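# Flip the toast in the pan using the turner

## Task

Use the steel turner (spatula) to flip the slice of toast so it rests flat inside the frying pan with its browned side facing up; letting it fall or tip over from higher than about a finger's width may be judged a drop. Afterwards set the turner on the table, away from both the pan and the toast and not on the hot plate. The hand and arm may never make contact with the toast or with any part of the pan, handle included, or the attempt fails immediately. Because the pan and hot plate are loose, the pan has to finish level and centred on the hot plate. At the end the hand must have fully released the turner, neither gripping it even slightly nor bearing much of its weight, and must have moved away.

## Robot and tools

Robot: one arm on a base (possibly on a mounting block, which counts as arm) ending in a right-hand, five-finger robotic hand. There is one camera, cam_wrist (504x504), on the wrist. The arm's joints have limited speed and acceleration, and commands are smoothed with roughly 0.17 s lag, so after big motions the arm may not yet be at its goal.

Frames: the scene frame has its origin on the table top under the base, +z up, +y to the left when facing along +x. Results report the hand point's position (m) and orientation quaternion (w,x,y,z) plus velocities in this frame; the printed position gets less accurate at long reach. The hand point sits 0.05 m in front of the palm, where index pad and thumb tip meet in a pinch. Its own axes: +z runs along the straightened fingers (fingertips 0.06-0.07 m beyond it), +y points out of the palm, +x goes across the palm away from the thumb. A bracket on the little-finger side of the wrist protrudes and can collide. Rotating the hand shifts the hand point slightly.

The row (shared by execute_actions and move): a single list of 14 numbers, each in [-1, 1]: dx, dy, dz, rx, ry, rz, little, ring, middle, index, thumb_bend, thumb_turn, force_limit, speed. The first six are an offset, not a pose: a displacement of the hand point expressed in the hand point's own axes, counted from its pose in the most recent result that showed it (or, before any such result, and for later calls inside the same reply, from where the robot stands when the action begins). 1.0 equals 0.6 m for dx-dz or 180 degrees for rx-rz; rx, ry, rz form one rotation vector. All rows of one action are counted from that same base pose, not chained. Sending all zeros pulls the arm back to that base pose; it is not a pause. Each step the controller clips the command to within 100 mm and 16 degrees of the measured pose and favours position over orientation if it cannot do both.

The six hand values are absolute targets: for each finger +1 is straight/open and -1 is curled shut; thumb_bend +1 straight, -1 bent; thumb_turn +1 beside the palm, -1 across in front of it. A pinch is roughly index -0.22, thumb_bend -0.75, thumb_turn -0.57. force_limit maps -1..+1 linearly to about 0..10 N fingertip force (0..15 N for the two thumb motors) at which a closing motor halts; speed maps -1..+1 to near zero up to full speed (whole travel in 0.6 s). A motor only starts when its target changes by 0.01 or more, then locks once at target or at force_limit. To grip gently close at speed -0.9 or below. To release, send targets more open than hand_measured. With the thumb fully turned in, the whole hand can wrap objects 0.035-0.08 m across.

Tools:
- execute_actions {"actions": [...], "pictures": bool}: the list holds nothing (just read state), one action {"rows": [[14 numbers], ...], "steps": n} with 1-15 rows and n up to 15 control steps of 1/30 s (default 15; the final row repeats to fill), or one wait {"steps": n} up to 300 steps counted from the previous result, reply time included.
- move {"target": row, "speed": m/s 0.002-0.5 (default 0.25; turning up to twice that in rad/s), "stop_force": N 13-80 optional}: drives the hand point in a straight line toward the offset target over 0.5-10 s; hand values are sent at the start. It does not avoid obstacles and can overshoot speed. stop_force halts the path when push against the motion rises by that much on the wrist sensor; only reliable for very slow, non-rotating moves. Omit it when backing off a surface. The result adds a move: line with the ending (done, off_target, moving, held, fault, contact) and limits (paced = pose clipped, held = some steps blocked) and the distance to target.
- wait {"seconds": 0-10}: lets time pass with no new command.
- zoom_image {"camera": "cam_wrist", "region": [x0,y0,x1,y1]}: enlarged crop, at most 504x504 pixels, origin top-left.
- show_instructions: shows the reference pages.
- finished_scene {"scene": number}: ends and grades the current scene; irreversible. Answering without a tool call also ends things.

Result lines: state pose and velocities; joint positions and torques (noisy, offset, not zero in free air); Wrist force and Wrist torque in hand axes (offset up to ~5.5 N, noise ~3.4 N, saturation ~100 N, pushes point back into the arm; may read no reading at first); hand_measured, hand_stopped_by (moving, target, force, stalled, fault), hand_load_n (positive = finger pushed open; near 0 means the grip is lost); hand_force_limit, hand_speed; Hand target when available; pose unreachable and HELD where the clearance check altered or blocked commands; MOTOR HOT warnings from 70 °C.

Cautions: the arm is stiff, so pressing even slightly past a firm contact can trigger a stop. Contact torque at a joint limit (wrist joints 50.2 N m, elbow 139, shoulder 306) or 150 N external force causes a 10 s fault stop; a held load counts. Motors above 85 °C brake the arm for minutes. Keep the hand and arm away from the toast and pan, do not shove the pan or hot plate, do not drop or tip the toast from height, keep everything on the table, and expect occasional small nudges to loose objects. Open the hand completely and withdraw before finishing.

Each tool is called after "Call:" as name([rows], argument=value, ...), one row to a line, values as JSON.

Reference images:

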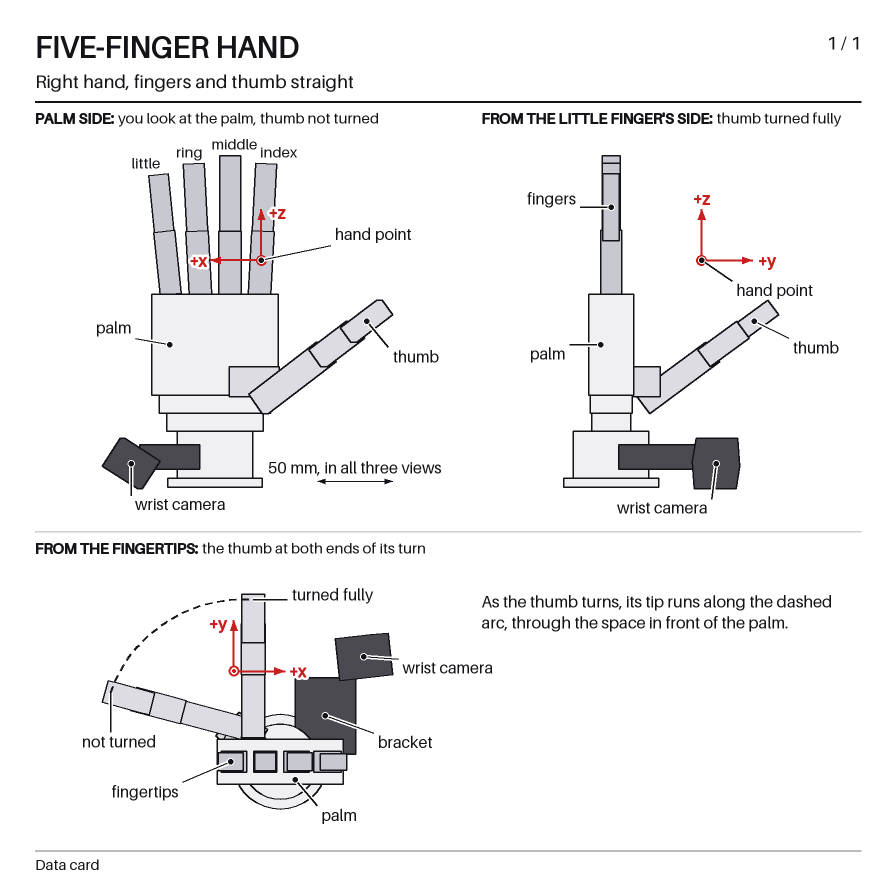

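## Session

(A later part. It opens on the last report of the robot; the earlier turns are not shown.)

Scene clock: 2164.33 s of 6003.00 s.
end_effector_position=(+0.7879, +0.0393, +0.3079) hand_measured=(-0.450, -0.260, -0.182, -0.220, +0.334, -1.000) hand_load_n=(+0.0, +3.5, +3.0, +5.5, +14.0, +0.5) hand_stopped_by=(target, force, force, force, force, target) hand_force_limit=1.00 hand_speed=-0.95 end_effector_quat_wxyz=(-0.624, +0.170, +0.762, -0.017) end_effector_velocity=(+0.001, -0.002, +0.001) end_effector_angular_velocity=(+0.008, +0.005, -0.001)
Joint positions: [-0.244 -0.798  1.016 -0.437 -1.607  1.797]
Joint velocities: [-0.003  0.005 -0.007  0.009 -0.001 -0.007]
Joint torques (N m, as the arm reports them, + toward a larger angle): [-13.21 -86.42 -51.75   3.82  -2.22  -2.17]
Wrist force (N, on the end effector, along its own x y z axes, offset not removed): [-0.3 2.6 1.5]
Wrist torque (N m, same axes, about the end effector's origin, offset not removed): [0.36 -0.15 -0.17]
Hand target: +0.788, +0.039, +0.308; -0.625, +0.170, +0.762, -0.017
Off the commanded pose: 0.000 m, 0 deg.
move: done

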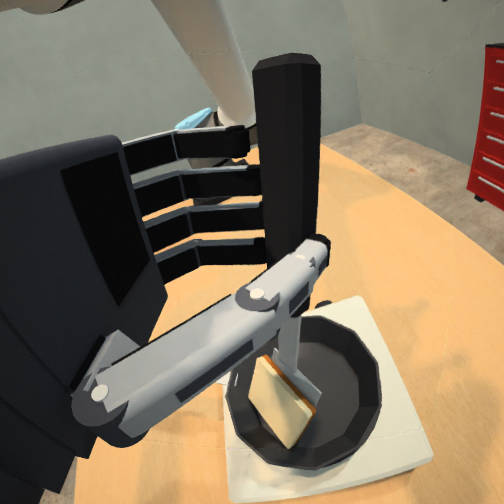

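Call:
move(target=[-0.0098,-0.04914,-0.04508,0,0.03756,-0.04094,-0.45,-0.6,-0.6,-0.6,-0.55,-1,1.0,-0.95], speed=0.02)

Call:
zoom_image(camera="cam_wrist", region=[140, 304, 380, 504])

Scene clock: 2187.50 s of 6003.00 s.
end_effector_position=(+0.8075, +0.0050, +0.3152) hand_measured=(-0.450, -0.260, -0.182, -0.220, +0.334, -1.000) hand_load_n=(+0.0, +3.0, +3.0, +5.5, +14.0, +1.0) hand_stopped_by=(target, force, force, force, force, target) hand_force_limit=1.00 hand_speed=-0.95 end_effector_quat_wxyz=(+0.668, -0.122, -0.734, -0.033) end_effector_velocity=(+0.001, -0.002, +0.001) end_effector_angular_velocity=(+0.008, +0.006, -0.001)
Joint positions: [-0.282 -0.699  0.887 -0.291 -1.626  1.668]
Joint velocities: [-0.002  0.006 -0.008  0.01  -0.001 -0.006]
Joint torques (N m, as the arm reports them, + toward a larger angle): [-13.04 -92.28 -50.83   3.94  -2.15  -1.84]
Wrist force (N, on the end effector, along its own x y z axes, offset not removed): [2.5 8.0 -2.3]
Wrist torque (N m, same axes, about the end effector's origin, offset not removed): [1.32 -0.47 0.31]
Hand target: +0.808, +0.005, +0.315; +0.668, -0.121, -0.734, -0.033
Off the commanded pose: 0.000 m, 0 deg.
After step 90, 15.60 s passed at rest.
move: done

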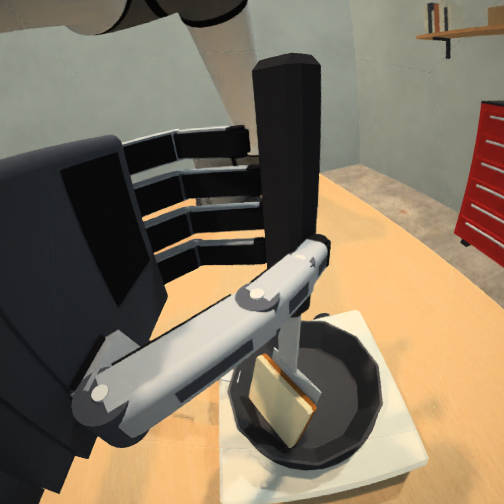

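Region (140, 304, 380, 504) of cam_wrist's 504x504 image, scaled by 2.100, with more detail than that image has.

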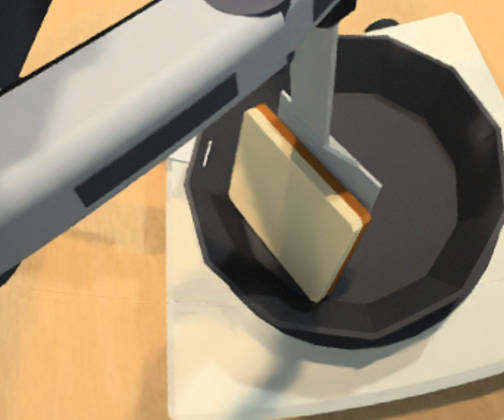

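Call:
move(target=[-0.0105,-0.04874,-0.04471,0,0.03756,-0.04094,-0.45,-0.6,-0.6,-0.6,-0.55,-1,1.0,-0.95], speed=0.02)

Call:
zoom_image(camera="cam_wrist", region=[140, 304, 380, 504])

Scene clock: 2194.93 s of 6003.00 s.
end_effector_position=(+0.8273, -0.0296, +0.3150) hand_measured=(-0.450, -0.260, -0.182, -0.220, +0.334, -1.000) hand_load_n=(+0.0, +3.0, +3.0, +5.5, +14.0, +1.0) hand_stopped_by=(target, force, force, force, force, target) hand_force_limit=1.00 hand_speed=-0.95 end_effector_quat_wxyz=(+0.706, -0.072, -0.700, -0.082) end_effector_velocity=(+0.001, -0.001, +0.001) end_effector_angular_velocity=(+0.009, +0.006, +0.000)
Joint positions: [-0.313 -0.589  0.75  -0.147 -1.652  1.546]
Joint velocities: [-0.001  0.006 -0.008  0.01  -0.001 -0.006]
Joint torques (N m, as the arm reports them, + toward a larger angle): [-13.58 -98.35 -51.55   4.53  -2.56  -2.04]
Wrist force (N, on the end effector, along its own x y z axes, offset not removed): [-0.5 4.2 -0.4]
Wrist torque (N m, same axes, about the end effector's origin, offset not removed): [0.71 -0.17 0.01]
Hand target: +0.827, -0.030, +0.315; +0.706, -0.072, -0.699, -0.083
Off the commanded pose: 0.000 m, 0 deg.
move: done

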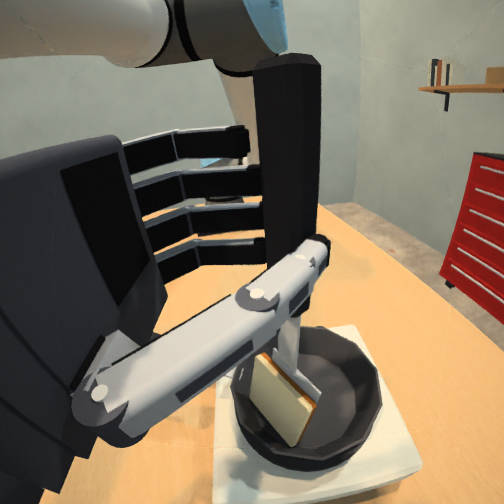

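Region (140, 304, 380, 504) of cam_wrist's 504x504 image, scaled by 2.100, with more detail than that image has.

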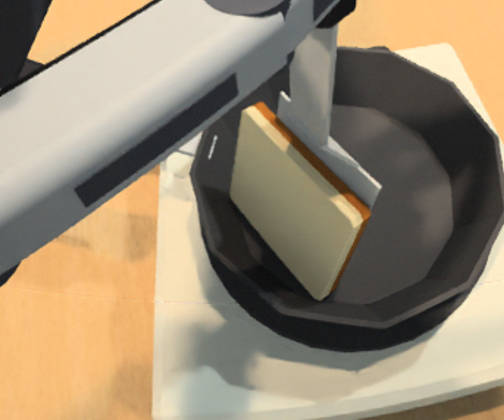

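Call:
move(target=[-0.0110,-0.04854,-0.04453,0,0.03756,-0.04094,-0.45,-0.6,-0.6,-0.6,-0.55,-1,1.0,-0.95], speed=0.015)

Call:
zoom_image(camera="cam_wrist", region=[140, 304, 380, 504])

Scene clock: 2219.93 s of 6003.00 s.
end_effector_position=(+0.8468, -0.0635, +0.3077) hand_measured=(-0.450, -0.260, -0.182, -0.220, +0.334, -1.000) hand_load_n=(+0.0, +3.5, +3.0, +5.0, +14.0, +0.5) hand_stopped_by=(target, force, force, force, force, target) hand_force_limit=1.00 hand_speed=-0.95 end_effector_quat_wxyz=(+0.739, -0.022, -0.660, -0.131) end_effector_velocity=(+0.001, -0.002, -0.001) end_effector_angular_velocity=(+0.007, +0.007, -0.000)
Joint positions: [-0.337 -0.469  0.602 -0.002 -1.686  1.432]
Joint velocities: [-0.002  0.007 -0.007  0.008 -0.002 -0.005]
Joint torques (N m, as the arm reports them, + toward a larger angle): [ -12.77 -102.34  -50.49    4.91   -2.35   -1.85]
Wrist force (N, on the end effector, along its own x y z axes, offset not removed): [2.6 4.5 0.1]
Wrist torque (N m, same axes, about the end effector's origin, offset not removed): [0.67 -0.73 0.33]
Hand target: +0.847, -0.064, +0.308; +0.739, -0.022, -0.660, -0.132
Off the commanded pose: 0.000 m, 0 deg.
After step 90, 16.00 s passed at rest.
move: done

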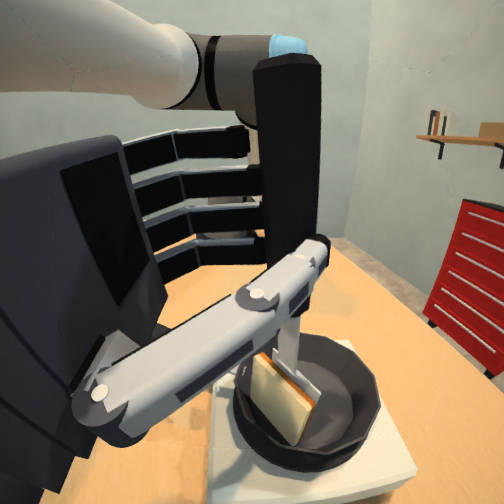

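Region (140, 304, 380, 504) of cam_wrist's 504x504 image, scaled by 2.100, with more detail than that image has.

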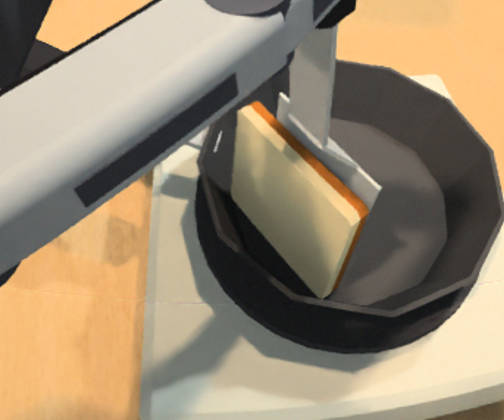

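Call:
move(target=[0.00323,-0.0058,-0.00532,0,0,0,-0.45,-0.6,-0.6,-0.6,-0.55,-1,1.0,-0.95], speed=0.005)

Call:
zoom_image(camera="cam_wrist", region=[140, 304, 380, 504])

Scene clock: 2230.93 s of 6003.00 s.
end_effector_position=(+0.8492, -0.0678, +0.3087) hand_measured=(-0.450, -0.260, -0.182, -0.220, +0.334, -1.000) hand_load_n=(+0.0, +3.5, +3.0, +5.0, +14.0, +0.5) hand_stopped_by=(target, force, force, force, force, target) hand_force_limit=1.00 hand_speed=-0.95 end_effector_quat_wxyz=(+0.739, -0.022, -0.660, -0.131) end_effector_velocity=(+0.000, -0.002, +0.001) end_effector_angular_velocity=(-0.000, -0.001, +0.001)
Joint positions: [-0.34  -0.46   0.583  0.009 -1.689  1.432]
Joint velocities: [-0.001  0.002 -0.005  0.003 -0.003  0.001]
Joint torques (N m, as the arm reports them, + toward a larger angle): [ -13.99 -100.49  -52.91    4.84   -2.14    1.81]
Wrist force (N, on the end effector, along its own x y z axes, offset not removed): [1.6 4.1 1.3]
Wrist torque (N m, same axes, about the end effector's origin, offset not removed): [0.30 -0.52 0.16]
Hand target: +0.849, -0.068, +0.309; +0.739, -0.022, -0.660, -0.131
Off the commanded pose: 0.000 m, 0 deg.
After step 90, 6.80 s passed at rest.
move: done

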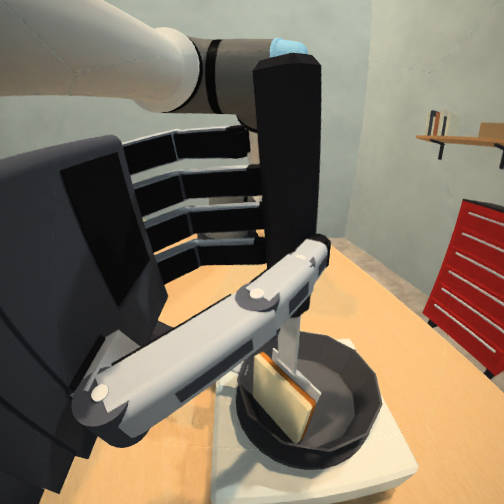

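Region (140, 304, 380, 504) of cam_wrist's 504x504 image, scaled by 2.100, with more detail than that image has.

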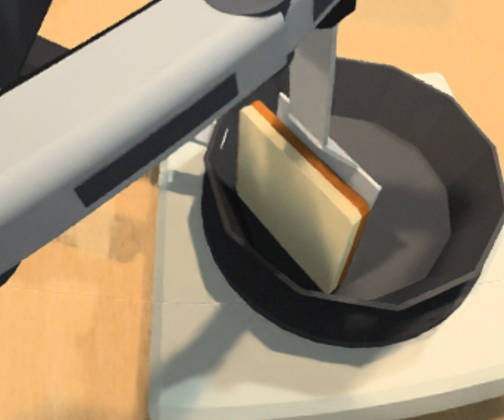

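Call:
move(target=[0.00127,-0.00483,-0.00443,0,0,0,-0.45,-0.6,-0.6,-0.6,-0.55,-1,1.0,-0.95], speed=0.004)

Call:
zoom_image(camera="cam_wrist", region=[140, 304, 380, 504])

Scene clock: 2237.60 s of 6003.00 s.
end_effector_position=(+0.8511, -0.0711, +0.3087) hand_measured=(-0.450, -0.260, -0.182, -0.220, +0.334, -1.000) hand_load_n=(+0.0, +3.5, +3.0, +5.0, +14.0, +0.5) hand_stopped_by=(target, force, force, force, force, target) hand_force_limit=1.00 hand_speed=-0.95 end_effector_quat_wxyz=(+0.739, -0.022, -0.660, -0.131) end_effector_velocity=(+0.001, -0.001, -0.000) end_effector_angular_velocity=(+0.000, +0.001, -0.001)
Joint positions: [-0.342 -0.452  0.568  0.016 -1.692  1.432]
Joint velocities: [-0.001  0.002 -0.004  0.002  0.     0.   ]
Joint torques (N m, as the arm reports them, + toward a larger angle): [ -13.2  -102.21  -52.41    4.75   -2.47    1.64]
Wrist force (N, on the end effector, along its own x y z axes, offset not removed): [0.6 3.0 0.6]
Wrist torque (N m, same axes, about the end effector's origin, offset not removed): [0.39 -0.44 0.23]
Hand target: +0.851, -0.071, +0.309; +0.739, -0.022, -0.660, -0.131
Off the commanded pose: 0.000 m, 0 deg.
After step 90, 2.47 s passed at rest.
move: done

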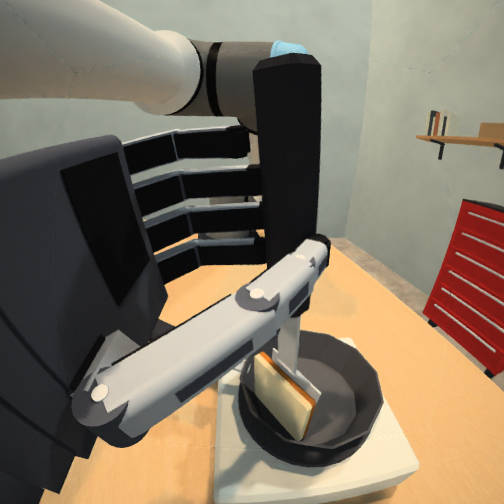

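Region (140, 304, 380, 504) of cam_wrist's 504x504 image, scaled by 2.100, with more detail than that image has.

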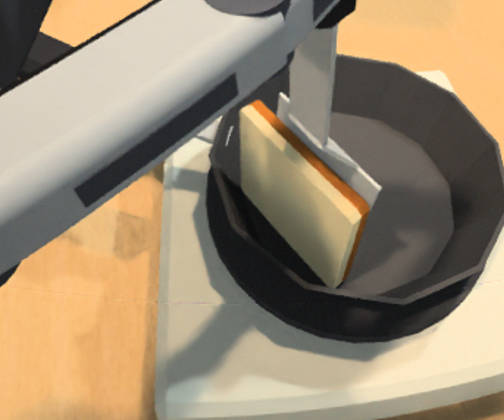

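Call:
move(target=[-0.0035,-0.02431,-0.0223,0,0.01878,-0.02047,-0.45,-0.6,-0.6,-0.6,-0.55,-1,1.0,-0.95], speed=0.01)

Call:
zoom_image(camera="cam_wrist", region=[140, 304, 380, 504])

Scene clock: 2248.17 s of 6003.00 s.
end_effector_position=(+0.8605, -0.0875, +0.3029) hand_measured=(-0.450, -0.260, -0.182, -0.220, +0.334, -1.000) hand_load_n=(+0.0, +3.5, +3.0, +5.0, +14.0, +0.5) hand_stopped_by=(target, force, force, force, force, target) hand_force_limit=1.00 hand_speed=-0.95 end_effector_quat_wxyz=(+0.754, +0.002, -0.639, -0.156) end_effector_velocity=(+0.000, -0.001, -0.000) end_effector_angular_velocity=(+0.005, +0.005, +0.000)
Joint positions: [-0.352 -0.385  0.482  0.093 -1.711  1.377]
Joint velocities: [-0.     0.004 -0.005  0.007 -0.001 -0.003]
Joint torques (N m, as the arm reports them, + toward a larger angle): [ -14.02 -107.22  -51.31    4.88   -2.27   -2.24]
Wrist force (N, on the end effector, along its own x y z axes, offset not removed): [-2.1 1.3 -2.2]
Wrist torque (N m, same axes, about the end effector's origin, offset not removed): [0.52 -0.03 -0.12]
Hand target: +0.861, -0.088, +0.303; +0.754, +0.003, -0.639, -0.156
Off the commanded pose: 0.000 m, 0 deg.
After step 90, 2.97 s passed at rest.
move: done

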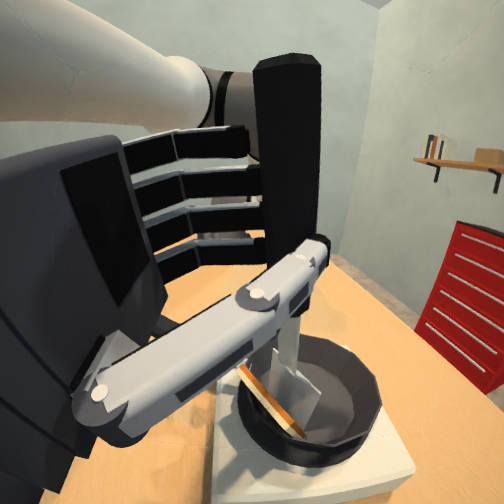

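Region (140, 304, 380, 504) of cam_wrist's 504x504 image, scaled by 2.100, with more detail than that image has.

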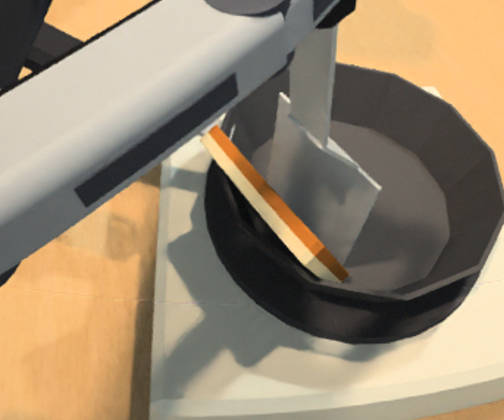

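Call:
move(target=[-0.00459,0.01181,0.01083,0,0,0,-0.45,-0.6,-0.6,-0.6,-0.55,-1,1.0,-0.95], speed=0.01)

Call:
zoom_image(camera="cam_wrist", region=[140, 304, 380, 504])

Scene clock: 2253.37 s of 6003.00 s.
end_effector_position=(+0.8557, -0.0791, +0.3029) hand_measured=(-0.450, -0.260, -0.182, -0.220, +0.334, -1.000) hand_load_n=(+0.0, +3.5, +3.0, +5.0, +14.0, +0.5) hand_stopped_by=(target, force, force, force, force, target) hand_force_limit=1.00 hand_speed=-0.95 end_effector_quat_wxyz=(+0.754, +0.003, -0.639, -0.156) end_effector_velocity=(-0.001, +0.003, +0.001) end_effector_angular_velocity=(+0.000, +0.000, -0.000)
Joint positions: [-0.346 -0.406  0.524  0.072 -1.705  1.376]
Joint velocities: [ 0.002 -0.006  0.011 -0.005  0.002 -0.   ]
Joint torques (N m, as the arm reports them, + toward a larger angle): [   8.18 -132.03  -34.63    1.28    2.49   -2.05]
Wrist force (N, on the end effector, along its own x y z axes, offset not removed): [2.2 1.2 -2.5]
Wrist torque (N m, same axes, about the end effector's origin, offset not removed): [0.21 -0.51 0.05]
Hand target: +0.856, -0.079, +0.303; +0.754, +0.003, -0.639, -0.156
Off the commanded pose: 0.000 m, 0 deg.
After step 90, 0.97 s passed at rest.
move: done

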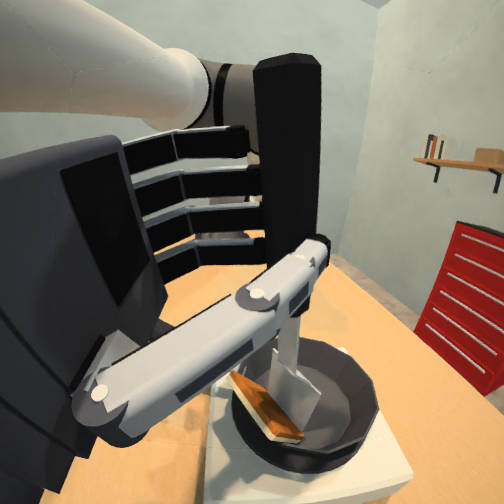

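Region (140, 304, 380, 504) of cam_wrist's 504x504 image, scaled by 2.100, with more detail than that image has.

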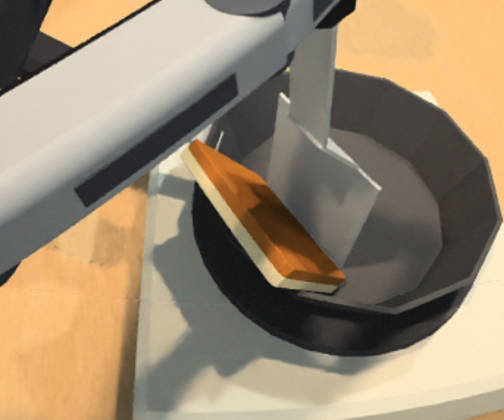

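Call:
move(target=[-0.00689,0.01771,0.01625,0,0,0,-0.45,-0.6,-0.6,-0.6,-0.55,-1,1.0,-0.95], speed=0.012)

Call:
zoom_image(camera="cam_wrist", region=[140, 304, 380, 504])

Scene clock: 2260.87 s of 6003.00 s.
end_effector_position=(+0.8484, -0.0664, +0.3029) hand_measured=(-0.450, -0.260, -0.182, -0.220, +0.334, -1.000) hand_load_n=(+0.0, +3.5, +3.0, +5.0, +14.0, +0.5) hand_stopped_by=(target, force, force, force, force, target) hand_force_limit=1.00 hand_speed=-0.95 end_effector_quat_wxyz=(+0.754, +0.003, -0.639, -0.156) end_effector_velocity=(-0.002, +0.003, +0.001) end_effector_angular_velocity=(-0.000, -0.001, +0.001)
Joint positions: [-0.338 -0.436  0.582  0.043 -1.697  1.375]
Joint velocities: [ 0.002 -0.007  0.012 -0.006  0.001 -0.001]
Joint torques (N m, as the arm reports them, + toward a larger angle): [   7.11 -129.71  -34.88    0.99    2.46   -2.24]
Wrist force (N, on the end effector, along its own x y z axes, offset not removed): [-0.5 7.4 -2.0]
Wrist torque (N m, same axes, about the end effector's origin, offset not removed): [1.18 -0.08 0.28]
Hand target: +0.848, -0.066, +0.303; +0.754, +0.003, -0.639, -0.156
Off the commanded pose: 0.000 m, 0 deg.
After step 90, 3.07 s passed at rest.
move: done

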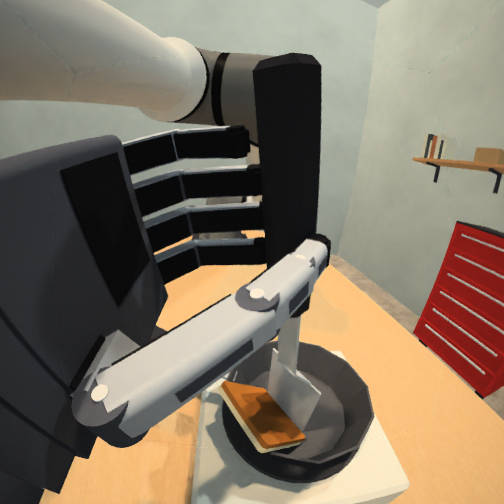

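Region (140, 304, 380, 504) of cam_wrist's 504x504 image, scaled by 2.100, with more detail than that image has.

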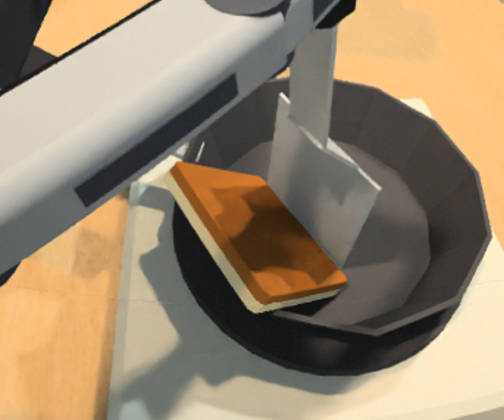

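Call:
move(target=[-0.00689,0.01771,0.01625,0,0,0,-0.45,-0.6,-0.6,-0.6,-0.55,-1,1.0,-0.95], speed=0.012)

Call:
zoom_image(camera="cam_wrist", region=[140, 304, 380, 504])

Scene clock: 2265.60 s of 6003.00 s.
end_effector_position=(+0.8411, -0.0537, +0.3029) hand_measured=(-0.450, -0.260, -0.182, -0.220, +0.334, -1.000) hand_load_n=(+0.0, +3.5, +3.0, +5.0, +14.0, +0.5) hand_stopped_by=(target, force, force, force, force, target) hand_force_limit=1.00 hand_speed=-0.95 end_effector_quat_wxyz=(+0.754, +0.003, -0.639, -0.156) end_effector_velocity=(-0.001, +0.002, +0.000) end_effector_angular_velocity=(-0.000, +0.000, -0.002)
Joint positions: [-0.329 -0.462  0.635  0.018 -1.688  1.373]
Joint velocities: [ 0.001 -0.006  0.01  -0.005  0.003 -0.   ]
Joint torques (N m, as the arm reports them, + toward a larger angle): [   8.24 -130.26  -32.35    1.77    2.11   -2.05]
Wrist force (N, on the end effector, along its own x y z axes, offset not removed): [3.0 4.9 -0.9]
Wrist torque (N m, same axes, about the end effector's origin, offset not removed): [0.84 -0.59 0.06]
Hand target: +0.841, -0.053, +0.303; +0.754, +0.003, -0.639, -0.156
Off the commanded pose: 0.000 m, 0 deg.
After step 90, 0.30 s passed at rest.
move: done

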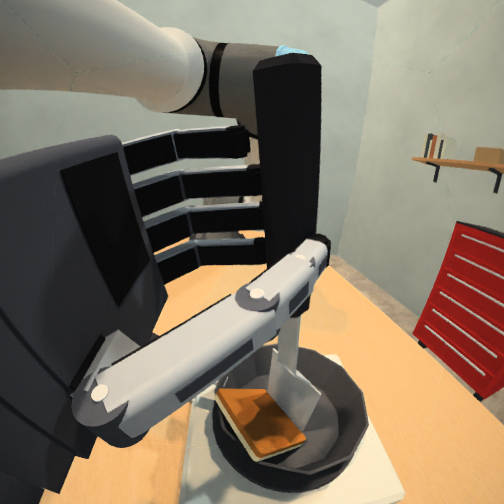

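Region (140, 304, 380, 504) of cam_wrist's 504x504 image, scaled by 2.100, with more detail than that image has.

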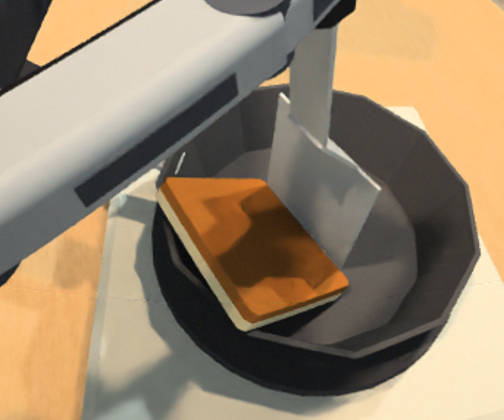

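Call:
move(target=[-0.00689,0.01771,0.01625,0,0,0,-0.45,-0.6,-0.6,-0.6,-0.55,-1,1.0,-0.95], speed=0.012)

Call:
zoom_image(camera="cam_wrist", region=[140, 304, 380, 504])

Scene clock: 2269.33 s of 6003.00 s.
end_effector_position=(+0.8338, -0.0410, +0.3029) hand_measured=(-0.450, -0.260, -0.182, -0.220, +0.334, -1.000) hand_load_n=(+0.0, +3.5, +3.0, +5.0, +14.0, +0.5) hand_stopped_by=(target, force, force, force, force, target) hand_force_limit=1.00 hand_speed=-0.95 end_effector_quat_wxyz=(+0.754, +0.003, -0.639, -0.156) end_effector_velocity=(-0.002, +0.003, +0.001) end_effector_angular_velocity=(-0.000, -0.001, -0.001)
Joint positions: [-0.32  -0.487  0.682 -0.006 -1.679  1.371]
Joint velocities: [ 0.002 -0.006  0.01  -0.005  0.003 -0.001]
Joint torques (N m, as the arm reports them, + toward a larger angle): [   9.91 -126.6   -34.31    1.65    2.21   -2.13]
Wrist force (N, on the end effector, along its own x y z axes, offset not removed): [-2.2 2.6 -2.4]
Wrist torque (N m, same axes, about the end effector's origin, offset not removed): [0.54 0.27 -0.05]
Hand target: +0.834, -0.041, +0.303; +0.754, +0.003, -0.639, -0.156
Off the commanded pose: 0.000 m, 0 deg.
move: done

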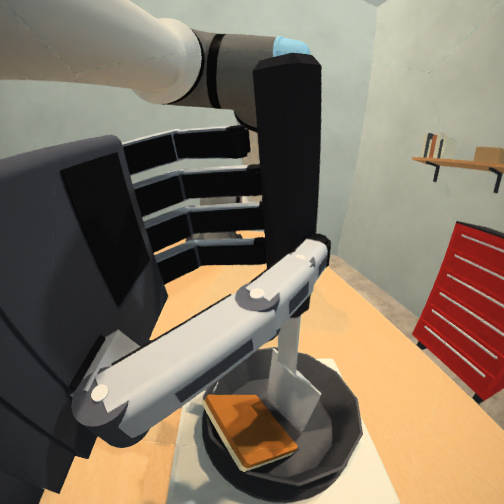

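Region (140, 304, 380, 504) of cam_wrist's 504x504 image, scaled by 2.100, with more detail than that image has.

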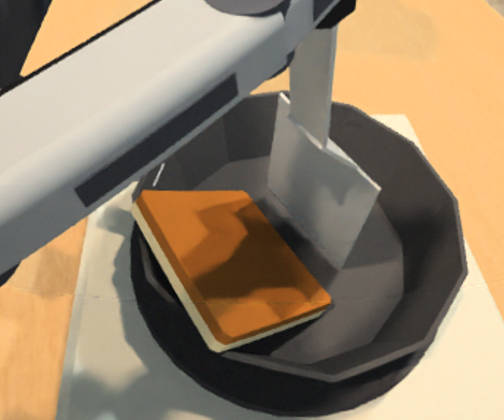

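Call:
move(target=[0.01332,-0.03424,-0.03141,0,0,0,-0.45,-0.6,-0.6,-0.6,-0.55,-1,1.0,-0.95], speed=0.025)

Call:
zoom_image(camera="cam_wrist", region=[140, 304, 380, 504])

Scene clock: 2303.20 s of 6003.00 s.
end_effector_position=(+0.8481, -0.0658, +0.3029) hand_measured=(-0.450, -0.260, -0.182, -0.220, +0.334, -1.000) hand_load_n=(+0.0, +3.5, +3.0, +5.0, +14.0, +0.5) hand_stopped_by=(target, force, force, force, force, target) hand_force_limit=1.00 hand_speed=-0.95 end_effector_quat_wxyz=(+0.754, +0.003, -0.639, -0.156) end_effector_velocity=(+0.002, -0.002, -0.000) end_effector_angular_velocity=(+0.000, +0.001, -0.001)
Joint positions: [-0.337 -0.437  0.585  0.042 -1.696  1.375]
Joint velocities: [-0.002  0.006 -0.011  0.006 -0.001  0.   ]
Joint torques (N m, as the arm reports them, + toward a larger angle): [ -15.36 -103.99  -51.11    5.26   -2.31    1.6 ]
Wrist force (N, on the end effector, along its own x y z axes, offset not removed): [-0.6 6.0 -3.5]
Wrist torque (N m, same axes, about the end effector's origin, offset not removed): [1.13 -0.08 0.29]
Hand target: +0.848, -0.066, +0.303; +0.754, +0.003, -0.639, -0.156
Off the commanded pose: 0.000 m, 0 deg.
After step 90, 29.37 s passed at rest.
move: done

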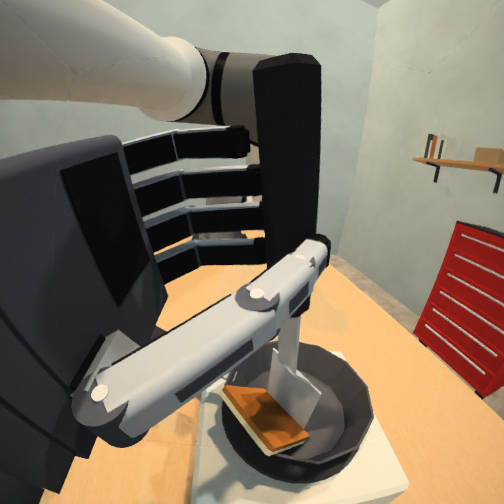

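Region (140, 304, 380, 504) of cam_wrist's 504x504 image, scaled by 2.100, with more detail than that image has.

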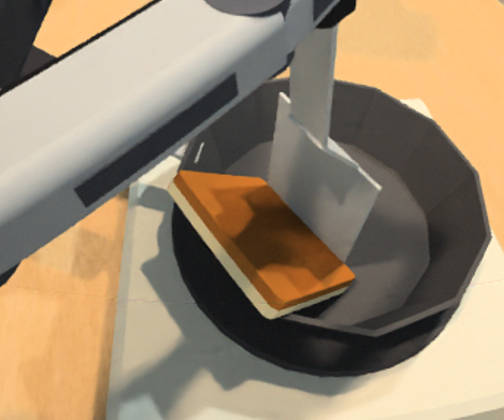

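Call:
move(target=[-0.01516,0.03897,0.03574,0,0,0,-0.45,-0.6,-0.6,-0.6,-0.55,-1,1.0,-0.95], speed=0.15)

Call:
zoom_image(camera="cam_wrist", region=[140, 304, 380, 504])

Scene clock: 2307.30 s of 6003.00 s.
end_effector_position=(+0.8318, -0.0375, +0.3029) hand_measured=(-0.450, -0.260, -0.182, -0.220, +0.334, -1.000) hand_load_n=(+0.0, +3.5, +3.0, +5.0, +14.0, +0.5) hand_stopped_by=(target, force, force, force, force, target) hand_force_limit=1.00 hand_speed=-0.95 end_effector_quat_wxyz=(+0.754, +0.003, -0.639, -0.156) end_effector_velocity=(-0.002, +0.003, +0.001) end_effector_angular_velocity=(+0.000, +0.000, -0.001)
Joint positions: [-0.317 -0.493  0.695 -0.012 -1.677  1.371]
Joint velocities: [ 0.002 -0.006  0.01  -0.004  0.002 -0.   ]
Joint torques (N m, as the arm reports them, + toward a larger angle): [   7.73 -128.63  -33.95    1.62    2.24   -2.19]
Wrist force (N, on the end effector, along its own x y z axes, offset not removed): [-0.1 6.7 -0.8]
Wrist torque (N m, same axes, about the end effector's origin, offset not removed): [0.86 -0.35 0.25]
Hand target: +0.832, -0.037, +0.303; +0.754, +0.003, -0.639, -0.156
Off the commanded pose: 0.000 m, 0 deg.
After step 90, 0.20 s passed at rest.
move: done

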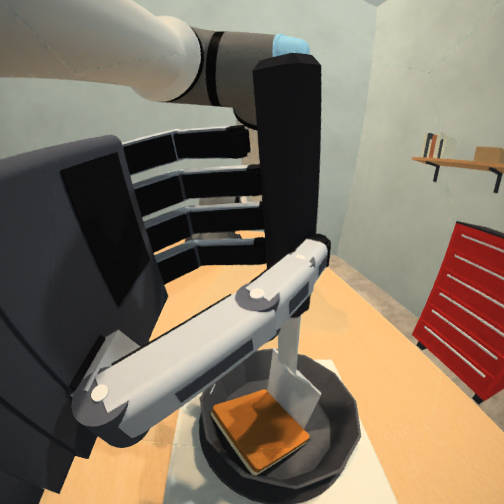

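Region (140, 304, 380, 504) of cam_wrist's 504x504 image, scaled by 2.100, with more detail than that image has.

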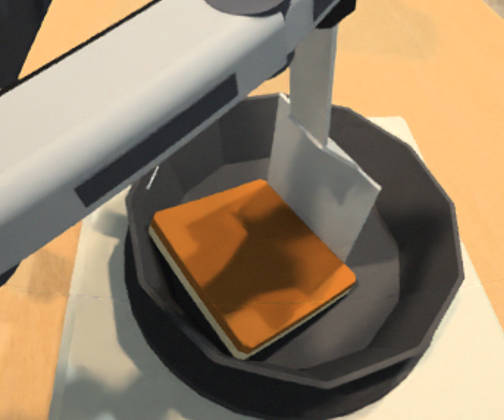

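Call:
move(target=[-0.00551,0.01417,0.0130,0,0,0,-0.45,-0.6,-0.6,-0.6,-0.55,-1,1.0,-0.95], speed=0.015)

Call:
zoom_image(camera="cam_wrist", region=[140, 304, 380, 504])

Scene clock: 2313.23 s of 6003.00 s.
end_effector_position=(+0.8260, -0.0274, +0.3029) hand_measured=(-0.450, -0.260, -0.182, -0.220, +0.334, -1.000) hand_load_n=(+0.0, +3.5, +3.0, +5.0, +14.0, +0.5) hand_stopped_by=(target, force, force, force, force, target) hand_force_limit=1.00 hand_speed=-0.95 end_effector_quat_wxyz=(+0.754, +0.003, -0.639, -0.156) end_effector_velocity=(-0.001, +0.003, -0.000) end_effector_angular_velocity=(-0.000, -0.000, +0.001)
Joint positions: [-0.31  -0.511  0.729 -0.029 -1.669  1.369]
Joint velocities: [ 0.002 -0.004  0.008 -0.004  0.001 -0.   ]
Joint torques (N m, as the arm reports them, + toward a larger angle): [   7.21 -128.35  -31.91    1.43    2.02   -2.16]
Wrist force (N, on the end effector, along its own x y z axes, offset not removed): [-2.4 -2.1 -4.3]
Wrist torque (N m, same axes, about the end effector's origin, offset not removed): [-0.08 0.15 -0.23]
Hand target: +0.826, -0.027, +0.303; +0.754, +0.003, -0.639, -0.156
Off the commanded pose: 0.000 m, 0 deg.
After step 90, 1.90 s passed at rest.
move: done

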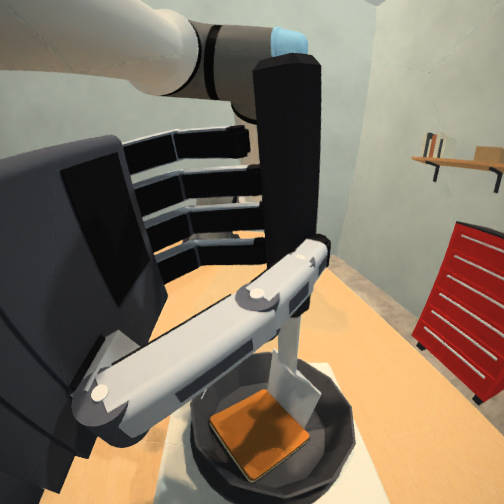

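Region (140, 304, 380, 504) of cam_wrist's 504x504 image, scaled by 2.100, with more detail than that image has.

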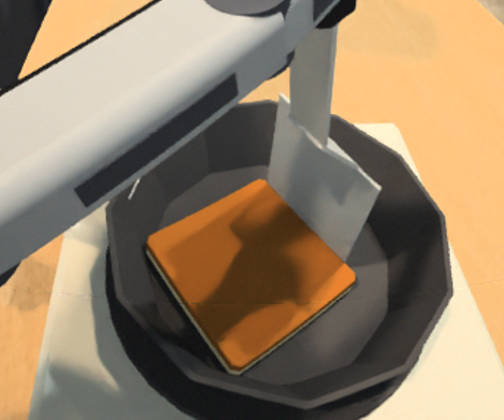

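Call:
move(target=[-0.00551,0.01417,0.0130,0,0,0,-0.45,-0.6,-0.6,-0.6,-0.55,-1,1.0,-0.95], speed=0.015)

Call:
zoom_image(camera="cam_wrist", region=[140, 304, 380, 504])

Scene clock: 2316.60 s of 6003.00 s.
end_effector_position=(+0.8202, -0.0172, +0.3029) hand_measured=(-0.450, -0.260, -0.182, -0.220, +0.334, -1.000) hand_load_n=(+0.0, +3.5, +3.0, +5.0, +14.0, +0.5) hand_stopped_by=(target, force, force, force, force, target) hand_force_limit=1.00 hand_speed=-0.95 end_effector_quat_wxyz=(+0.754, +0.003, -0.639, -0.156) end_effector_velocity=(-0.001, +0.002, -0.001) end_effector_angular_velocity=(+0.000, +0.001, -0.000)
Joint positions: [-0.302 -0.528  0.762 -0.045 -1.662  1.368]
Joint velocities: [ 0.002 -0.003  0.008 -0.004  0.002 -0.   ]
Joint torques (N m, as the arm reports them, + toward a larger angle): [   9.41 -127.09  -33.06    1.3     2.34   -1.94]
Wrist force (N, on the end effector, along its own x y z axes, offset not removed): [-1.1 3.6 -5.8]
Wrist torque (N m, same axes, about the end effector's origin, offset not removed): [0.88 0.00 -0.09]
Hand target: +0.820, -0.017, +0.303; +0.754, +0.003, -0.639, -0.156
Off the commanded pose: 0.000 m, 0 deg.
move: done

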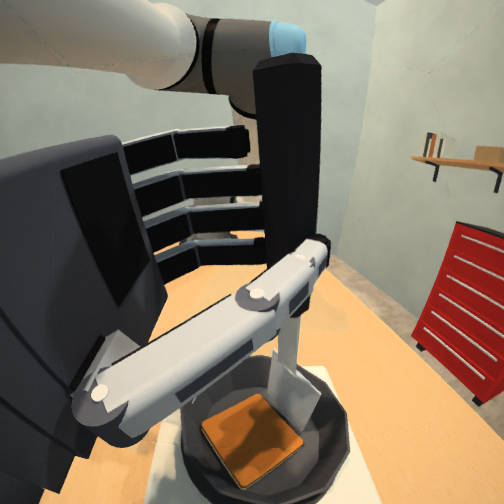

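Region (140, 304, 380, 504) of cam_wrist's 504x504 image, scaled by 2.100, with more detail than that image has.

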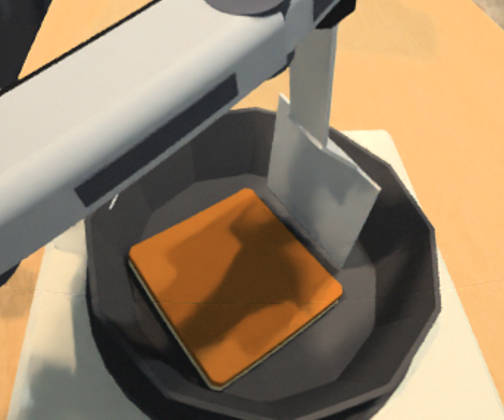

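Call:
move(target=[0.0801,0.0169,0.0155,0,0,0,-0.45,-0.6,-0.6,-0.6,-0.55,-1,1.0,-0.95], speed=0.05)

Call:
move(target=[-0.0605,0.2358,0.2163,0,-0.1878,0.2047,-0.45,-0.6,-0.6,-0.6,-0.55,-1,1.0,-0.95], speed=0.1)

Scene clock: 2327.00 s of 6003.00 s.
end_effector_position=(+0.8202, -0.0173, +0.3525) hand_measured=(-0.450, -0.260, -0.182, -0.220, +0.334, -1.000) hand_load_n=(+0.0, +3.5, +3.0, +5.0, +14.0, +0.5) hand_stopped_by=(target, force, force, force, force, target) hand_force_limit=1.00 hand_speed=-0.95 end_effector_quat_wxyz=(+0.754, +0.003, -0.639, -0.156) end_effector_velocity=(+0.000, -0.000, +0.002) end_effector_angular_velocity=(-0.000, -0.001, -0.000)
Joint positions: [-0.303 -0.552  0.72   0.021 -1.663  1.368]
Joint velocities: [-0.    -0.001 -0.004  0.003  0.    -0.   ]
Joint torques (N m, as the arm reports them, + toward a larger angle): [ -12.16 -125.34  -51.2     5.2    -2.17    1.62]
Wrist force (N, on the end effector, along its own x y z axes, offset not removed): [-0.9 6.2 -0.6]
Wrist torque (N m, same axes, about the end effector's origin, offset not removed): [0.98 -0.07 0.07]
Hand target: +0.820, -0.017, +0.353; +0.754, +0.003, -0.639, -0.156
Off the commanded pose: 0.000 m, 0 deg.
After step 90, 6.00 s passed at rest.
move: done

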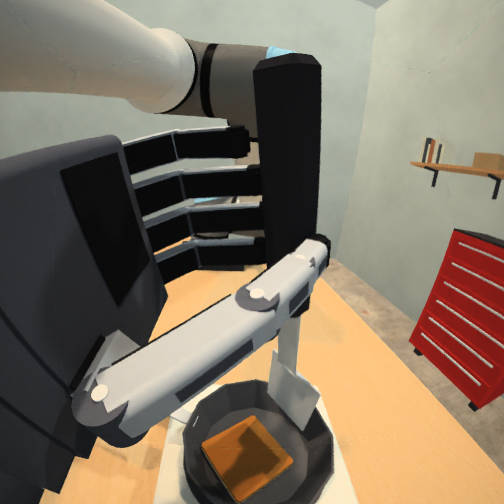

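Scene clock: 2331.80 s of 6003.00 s.
end_effector_position=(+0.7237, +0.1511, +0.3706) hand_measured=(-0.450, -0.260, -0.182, -0.220, +0.334, -1.000) hand_load_n=(+0.0, +2.0, +3.0, +6.5, +14.0, +1.5) hand_stopped_by=(target, force, force, force, force, target) hand_force_limit=1.00 hand_speed=-0.95 end_effector_quat_wxyz=(-0.549, +0.241, +0.795, -0.093) end_effector_velocity=(-0.001, +0.002, -0.000) end_effector_angular_velocity=(-0.010, -0.006, +0.002)
Joint positions: [-0.117 -1.017  1.189 -0.559 -1.545  2.029]
Joint velocities: [ 0.004 -0.004  0.005 -0.007 -0.001  0.01 ]
Joint torques (N m, as the arm reports them, + toward a larger angle): [   8.06 -100.6   -36.56   -1.38    2.29    2.12]
Wrist force (N, on the end effector, along its own x y z axes, offset not removed): [-0.8 4.9 -2.1]
Wrist torque (N m, same axes, about the end effector's origin, offset not removed): [0.79 0.10 -0.10]
Hand target: +0.724, +0.151, +0.371; -0.549, +0.241, +0.795, -0.093
Off the commanded pose: 0.001 m, 0 deg.
move: done

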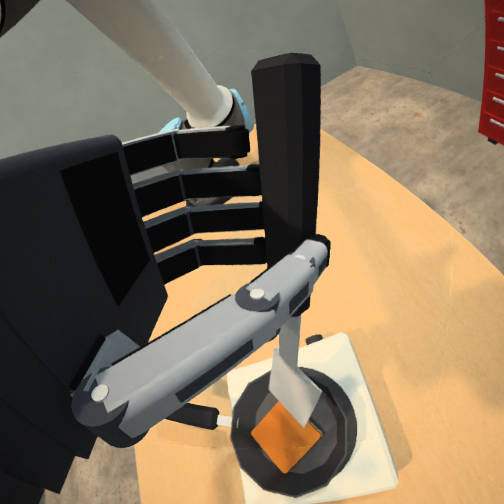

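Call:
zoom_image(camera="cam_wrist", region=[200, 324, 420, 504])

Region (200, 324, 420, 504) of cam_wrist's 504x504 image, scaled by 2.291, with more detail than that image has; it fills the top 412 rows of this view, and the rest is white.

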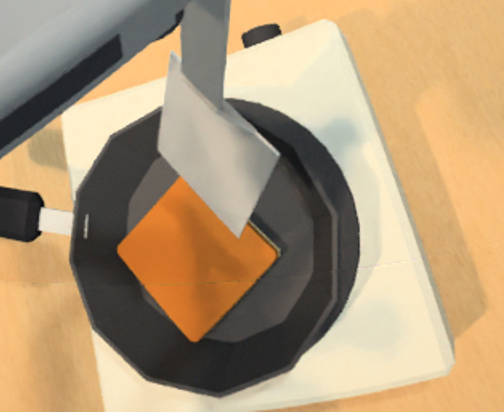

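Call:
move(target=[-0.1153,-0.2203,-0.0122,0,0,0,-0.45,-0.6,-0.6,-0.6,-0.55,-1,1.0,-0.95], speed=0.12)

Call:
zoom_image(camera="cam_wrist", region=[284, 284, 504, 504])

Scene clock: 2357.27 s of 6003.00 s.
end_effector_position=(+0.7124, +0.0025, +0.3703) hand_measured=(-0.450, -0.260, -0.182, -0.220, +0.334, -1.000) hand_load_n=(+0.0, +2.0, +4.0, +4.5, +13.0, +2.5) hand_stopped_by=(target, force, force, force, force, target) hand_force_limit=1.00 hand_speed=-0.95 end_effector_quat_wxyz=(-0.549, +0.241, +0.795, -0.093) end_effector_velocity=(-0.000, -0.002, +0.001) end_effector_angular_velocity=(+0.001, +0.000, -0.000)
Joint positions: [-0.277 -1.037  1.224 -0.577 -1.693  1.969]
Joint velocities: [-0.002 -0.001  0.     0.001 -0.002 -0.001]
Joint torques (N m, as the arm reports them, + toward a larger angle): [-12.67 -95.63 -36.82  -1.23  -2.31  -2.12]
Wrist force (N, on the end effector, along its own x y z axes, offset not removed): [-1.4 2.3 -5.6]
Wrist torque (N m, same axes, about the end effector's origin, offset not removed): [0.53 0.27 -0.06]
Hand target: +0.712, +0.002, +0.370; -0.549, +0.241, +0.795, -0.093
Off the commanded pose: 0.000 m, 0 deg.
After step 90, 20.70 s passed at rest.
move: done

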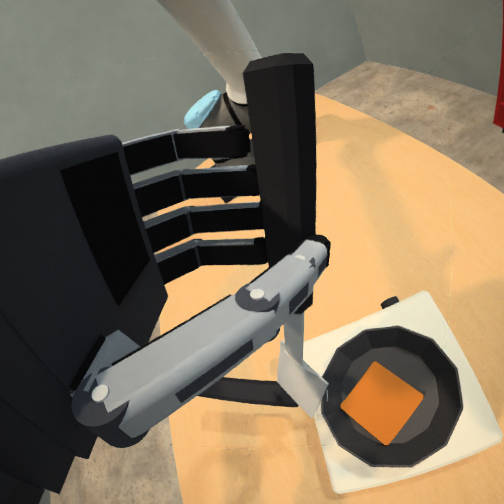

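Region (284, 284, 504, 504) of cam_wrist's 504x504 image, scaled by 2.291, with more detail than that image has.

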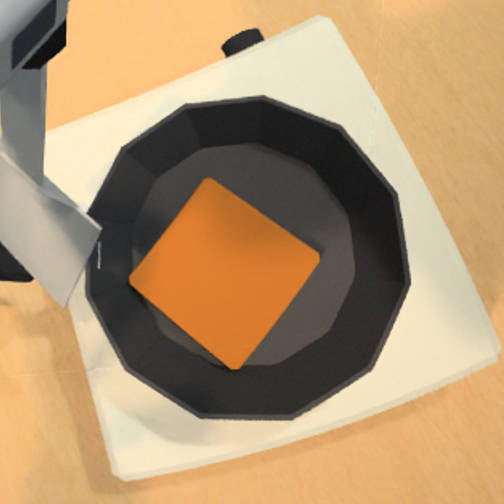

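Call:
move(target=[0.0900,0.0500,-0.0120,0,0,0,-0.45,-0.6,-0.6,-0.6,-0.55,-1,1.0,-0.95], speed=0.06)

Scene clock: 2368.43 s of 6003.00 s.
end_effector_position=(+0.7124, +0.0535, +0.4053) hand_measured=(-0.450, -0.260, -0.182, -0.220, +0.334, -1.000) hand_load_n=(+0.0, +2.0, +4.0, +4.5, +13.0, +2.5) hand_stopped_by=(target, force, force, force, force, target) hand_force_limit=1.00 hand_speed=-0.95 end_effector_quat_wxyz=(-0.549, +0.241, +0.795, -0.093) end_effector_velocity=(-0.000, +0.001, +0.002) end_effector_angular_velocity=(-0.001, +0.000, +0.000)
Joint positions: [-0.223 -1.051  1.183 -0.52  -1.644  1.989]
Joint velocities: [ 0.002 -0.    -0.002  0.003  0.001  0.001]
Joint torques (N m, as the arm reports them, + toward a larger angle): [ 11.99 -97.03 -52.93   2.48   2.48   2.19]
Wrist force (N, on the end effector, along its own x y z axes, offset not removed): [-1.7 3.9 -0.8]
Wrist torque (N m, same axes, about the end effector's origin, offset not removed): [0.58 0.01 -0.16]
Hand target: +0.712, +0.054, +0.405; -0.549, +0.241, +0.795, -0.093
Off the commanded pose: 0.000 m, 0 deg.
After step 90, 6.70 s passed at rest.
move: done

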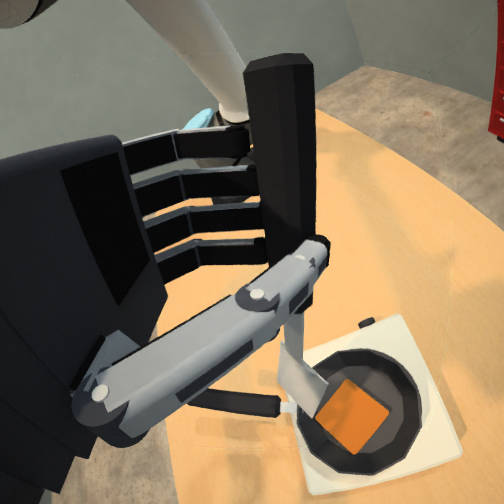

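Call:
execute_actions([
  {"rows": [[0,0,0,0,0,0,-0.45,-0.6,-0.6,-0.62,-0.55,-1,0.4,-0.95]], "steps": 15},
])

Scene clock: 2376.97 s of 6003.00 s.
end_effector_position=(+0.7124, +0.0535, +0.4053) hand_measured=(-0.450, -0.260, -0.182, -0.232, +0.334, -1.000) hand_load_n=(+0.0, +2.5, +2.5, +7.0, +14.5, +1.5) hand_stopped_by=(target, force, force, force, force, target) hand_force_limit=0.40 hand_speed=-0.95 end_effector_quat_wxyz=(-0.549, +0.241, +0.795, -0.093) end_effector_velocity=(-0.001, -0.001, -0.000) end_effector_angular_velocity=(+0.000, +0.002, -0.000)
Joint positions: [-0.223 -1.051  1.183 -0.52  -1.644  1.989]
Joint velocities: [-0.001 -0.     0.001  0.001 -0.001 -0.   ]
Joint torques (N m, as the arm reports them, + toward a larger angle): [-12.   -91.89 -36.78  -1.09  -2.23  -1.77]
Wrist force (N, on the end effector, along its own x y z axes, offset not removed): [-0.2 4.1 -4.1]
Wrist torque (N m, same axes, about the end effector's origin, offset not removed): [0.89 0.08 -0.11]
Hand target: +0.712, +0.054, +0.405; -0.549, +0.241, +0.795, -0.093
Off the commanded pose: 0.000 m, 0 deg.
Steps of this call (steps 1 to 90: nothing new was sent; then 5.03 s passed at rest; steps 91 to 105: all 15 steps of this action). Readings (end_effector_position | what the end effector reports):
91: (+0.7124, +0.0538, +0.4055) | hand_measured=(-0.450, -0.260, -0.182, -0.220, +0.334, -1.000) hand_load_n=(+0.0, +2.0, +4.0, +4.5, +13.0, +2.5) hand_stopped_by=(target, force, force, moving, force, target) hand_force_limit=0.40 hand_speed=-0.95
92: (+0.7124, +0.0538, +0.4055) | hand_measured=(-0.450, -0.260, -0.182, -0.220, +0.334, -1.000) hand_load_n=(+0.0, +2.0, +4.0, +4.5, +13.0, +2.5) hand_stopped_by=(target, force, force, moving, force, target) hand_force_limit=0.40 hand_speed=-0.95
94: (+0.7125, +0.0538, +0.4055) | hand_measured=(-0.450, -0.260, -0.182, -0.222, +0.334, -1.000) hand_load_n=(+0.0, +2.0, +4.0, +5.0, +13.5, +2.5) hand_stopped_by=(target, force, force, moving, force, target) hand_force_limit=0.40 hand_speed=-0.95
98: (+0.7125, +0.0536, +0.4054) | hand_measured=(-0.450, -0.260, -0.182, -0.234, +0.334, -1.000) hand_load_n=(+0.0, +2.5, +2.5, +7.0, +14.5, +1.0) hand_stopped_by=(target, force, force, force, force, target) hand_force_limit=0.40 hand_speed=-0.95
105: the state above

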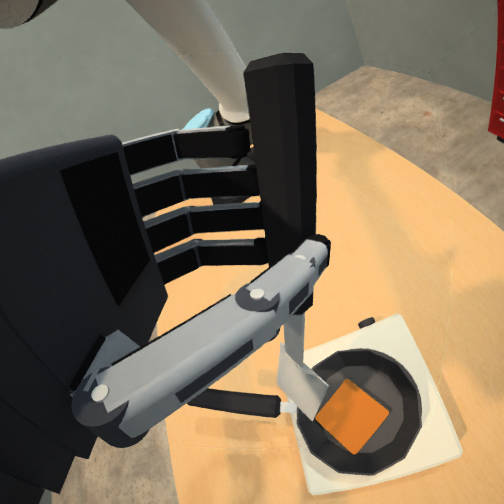

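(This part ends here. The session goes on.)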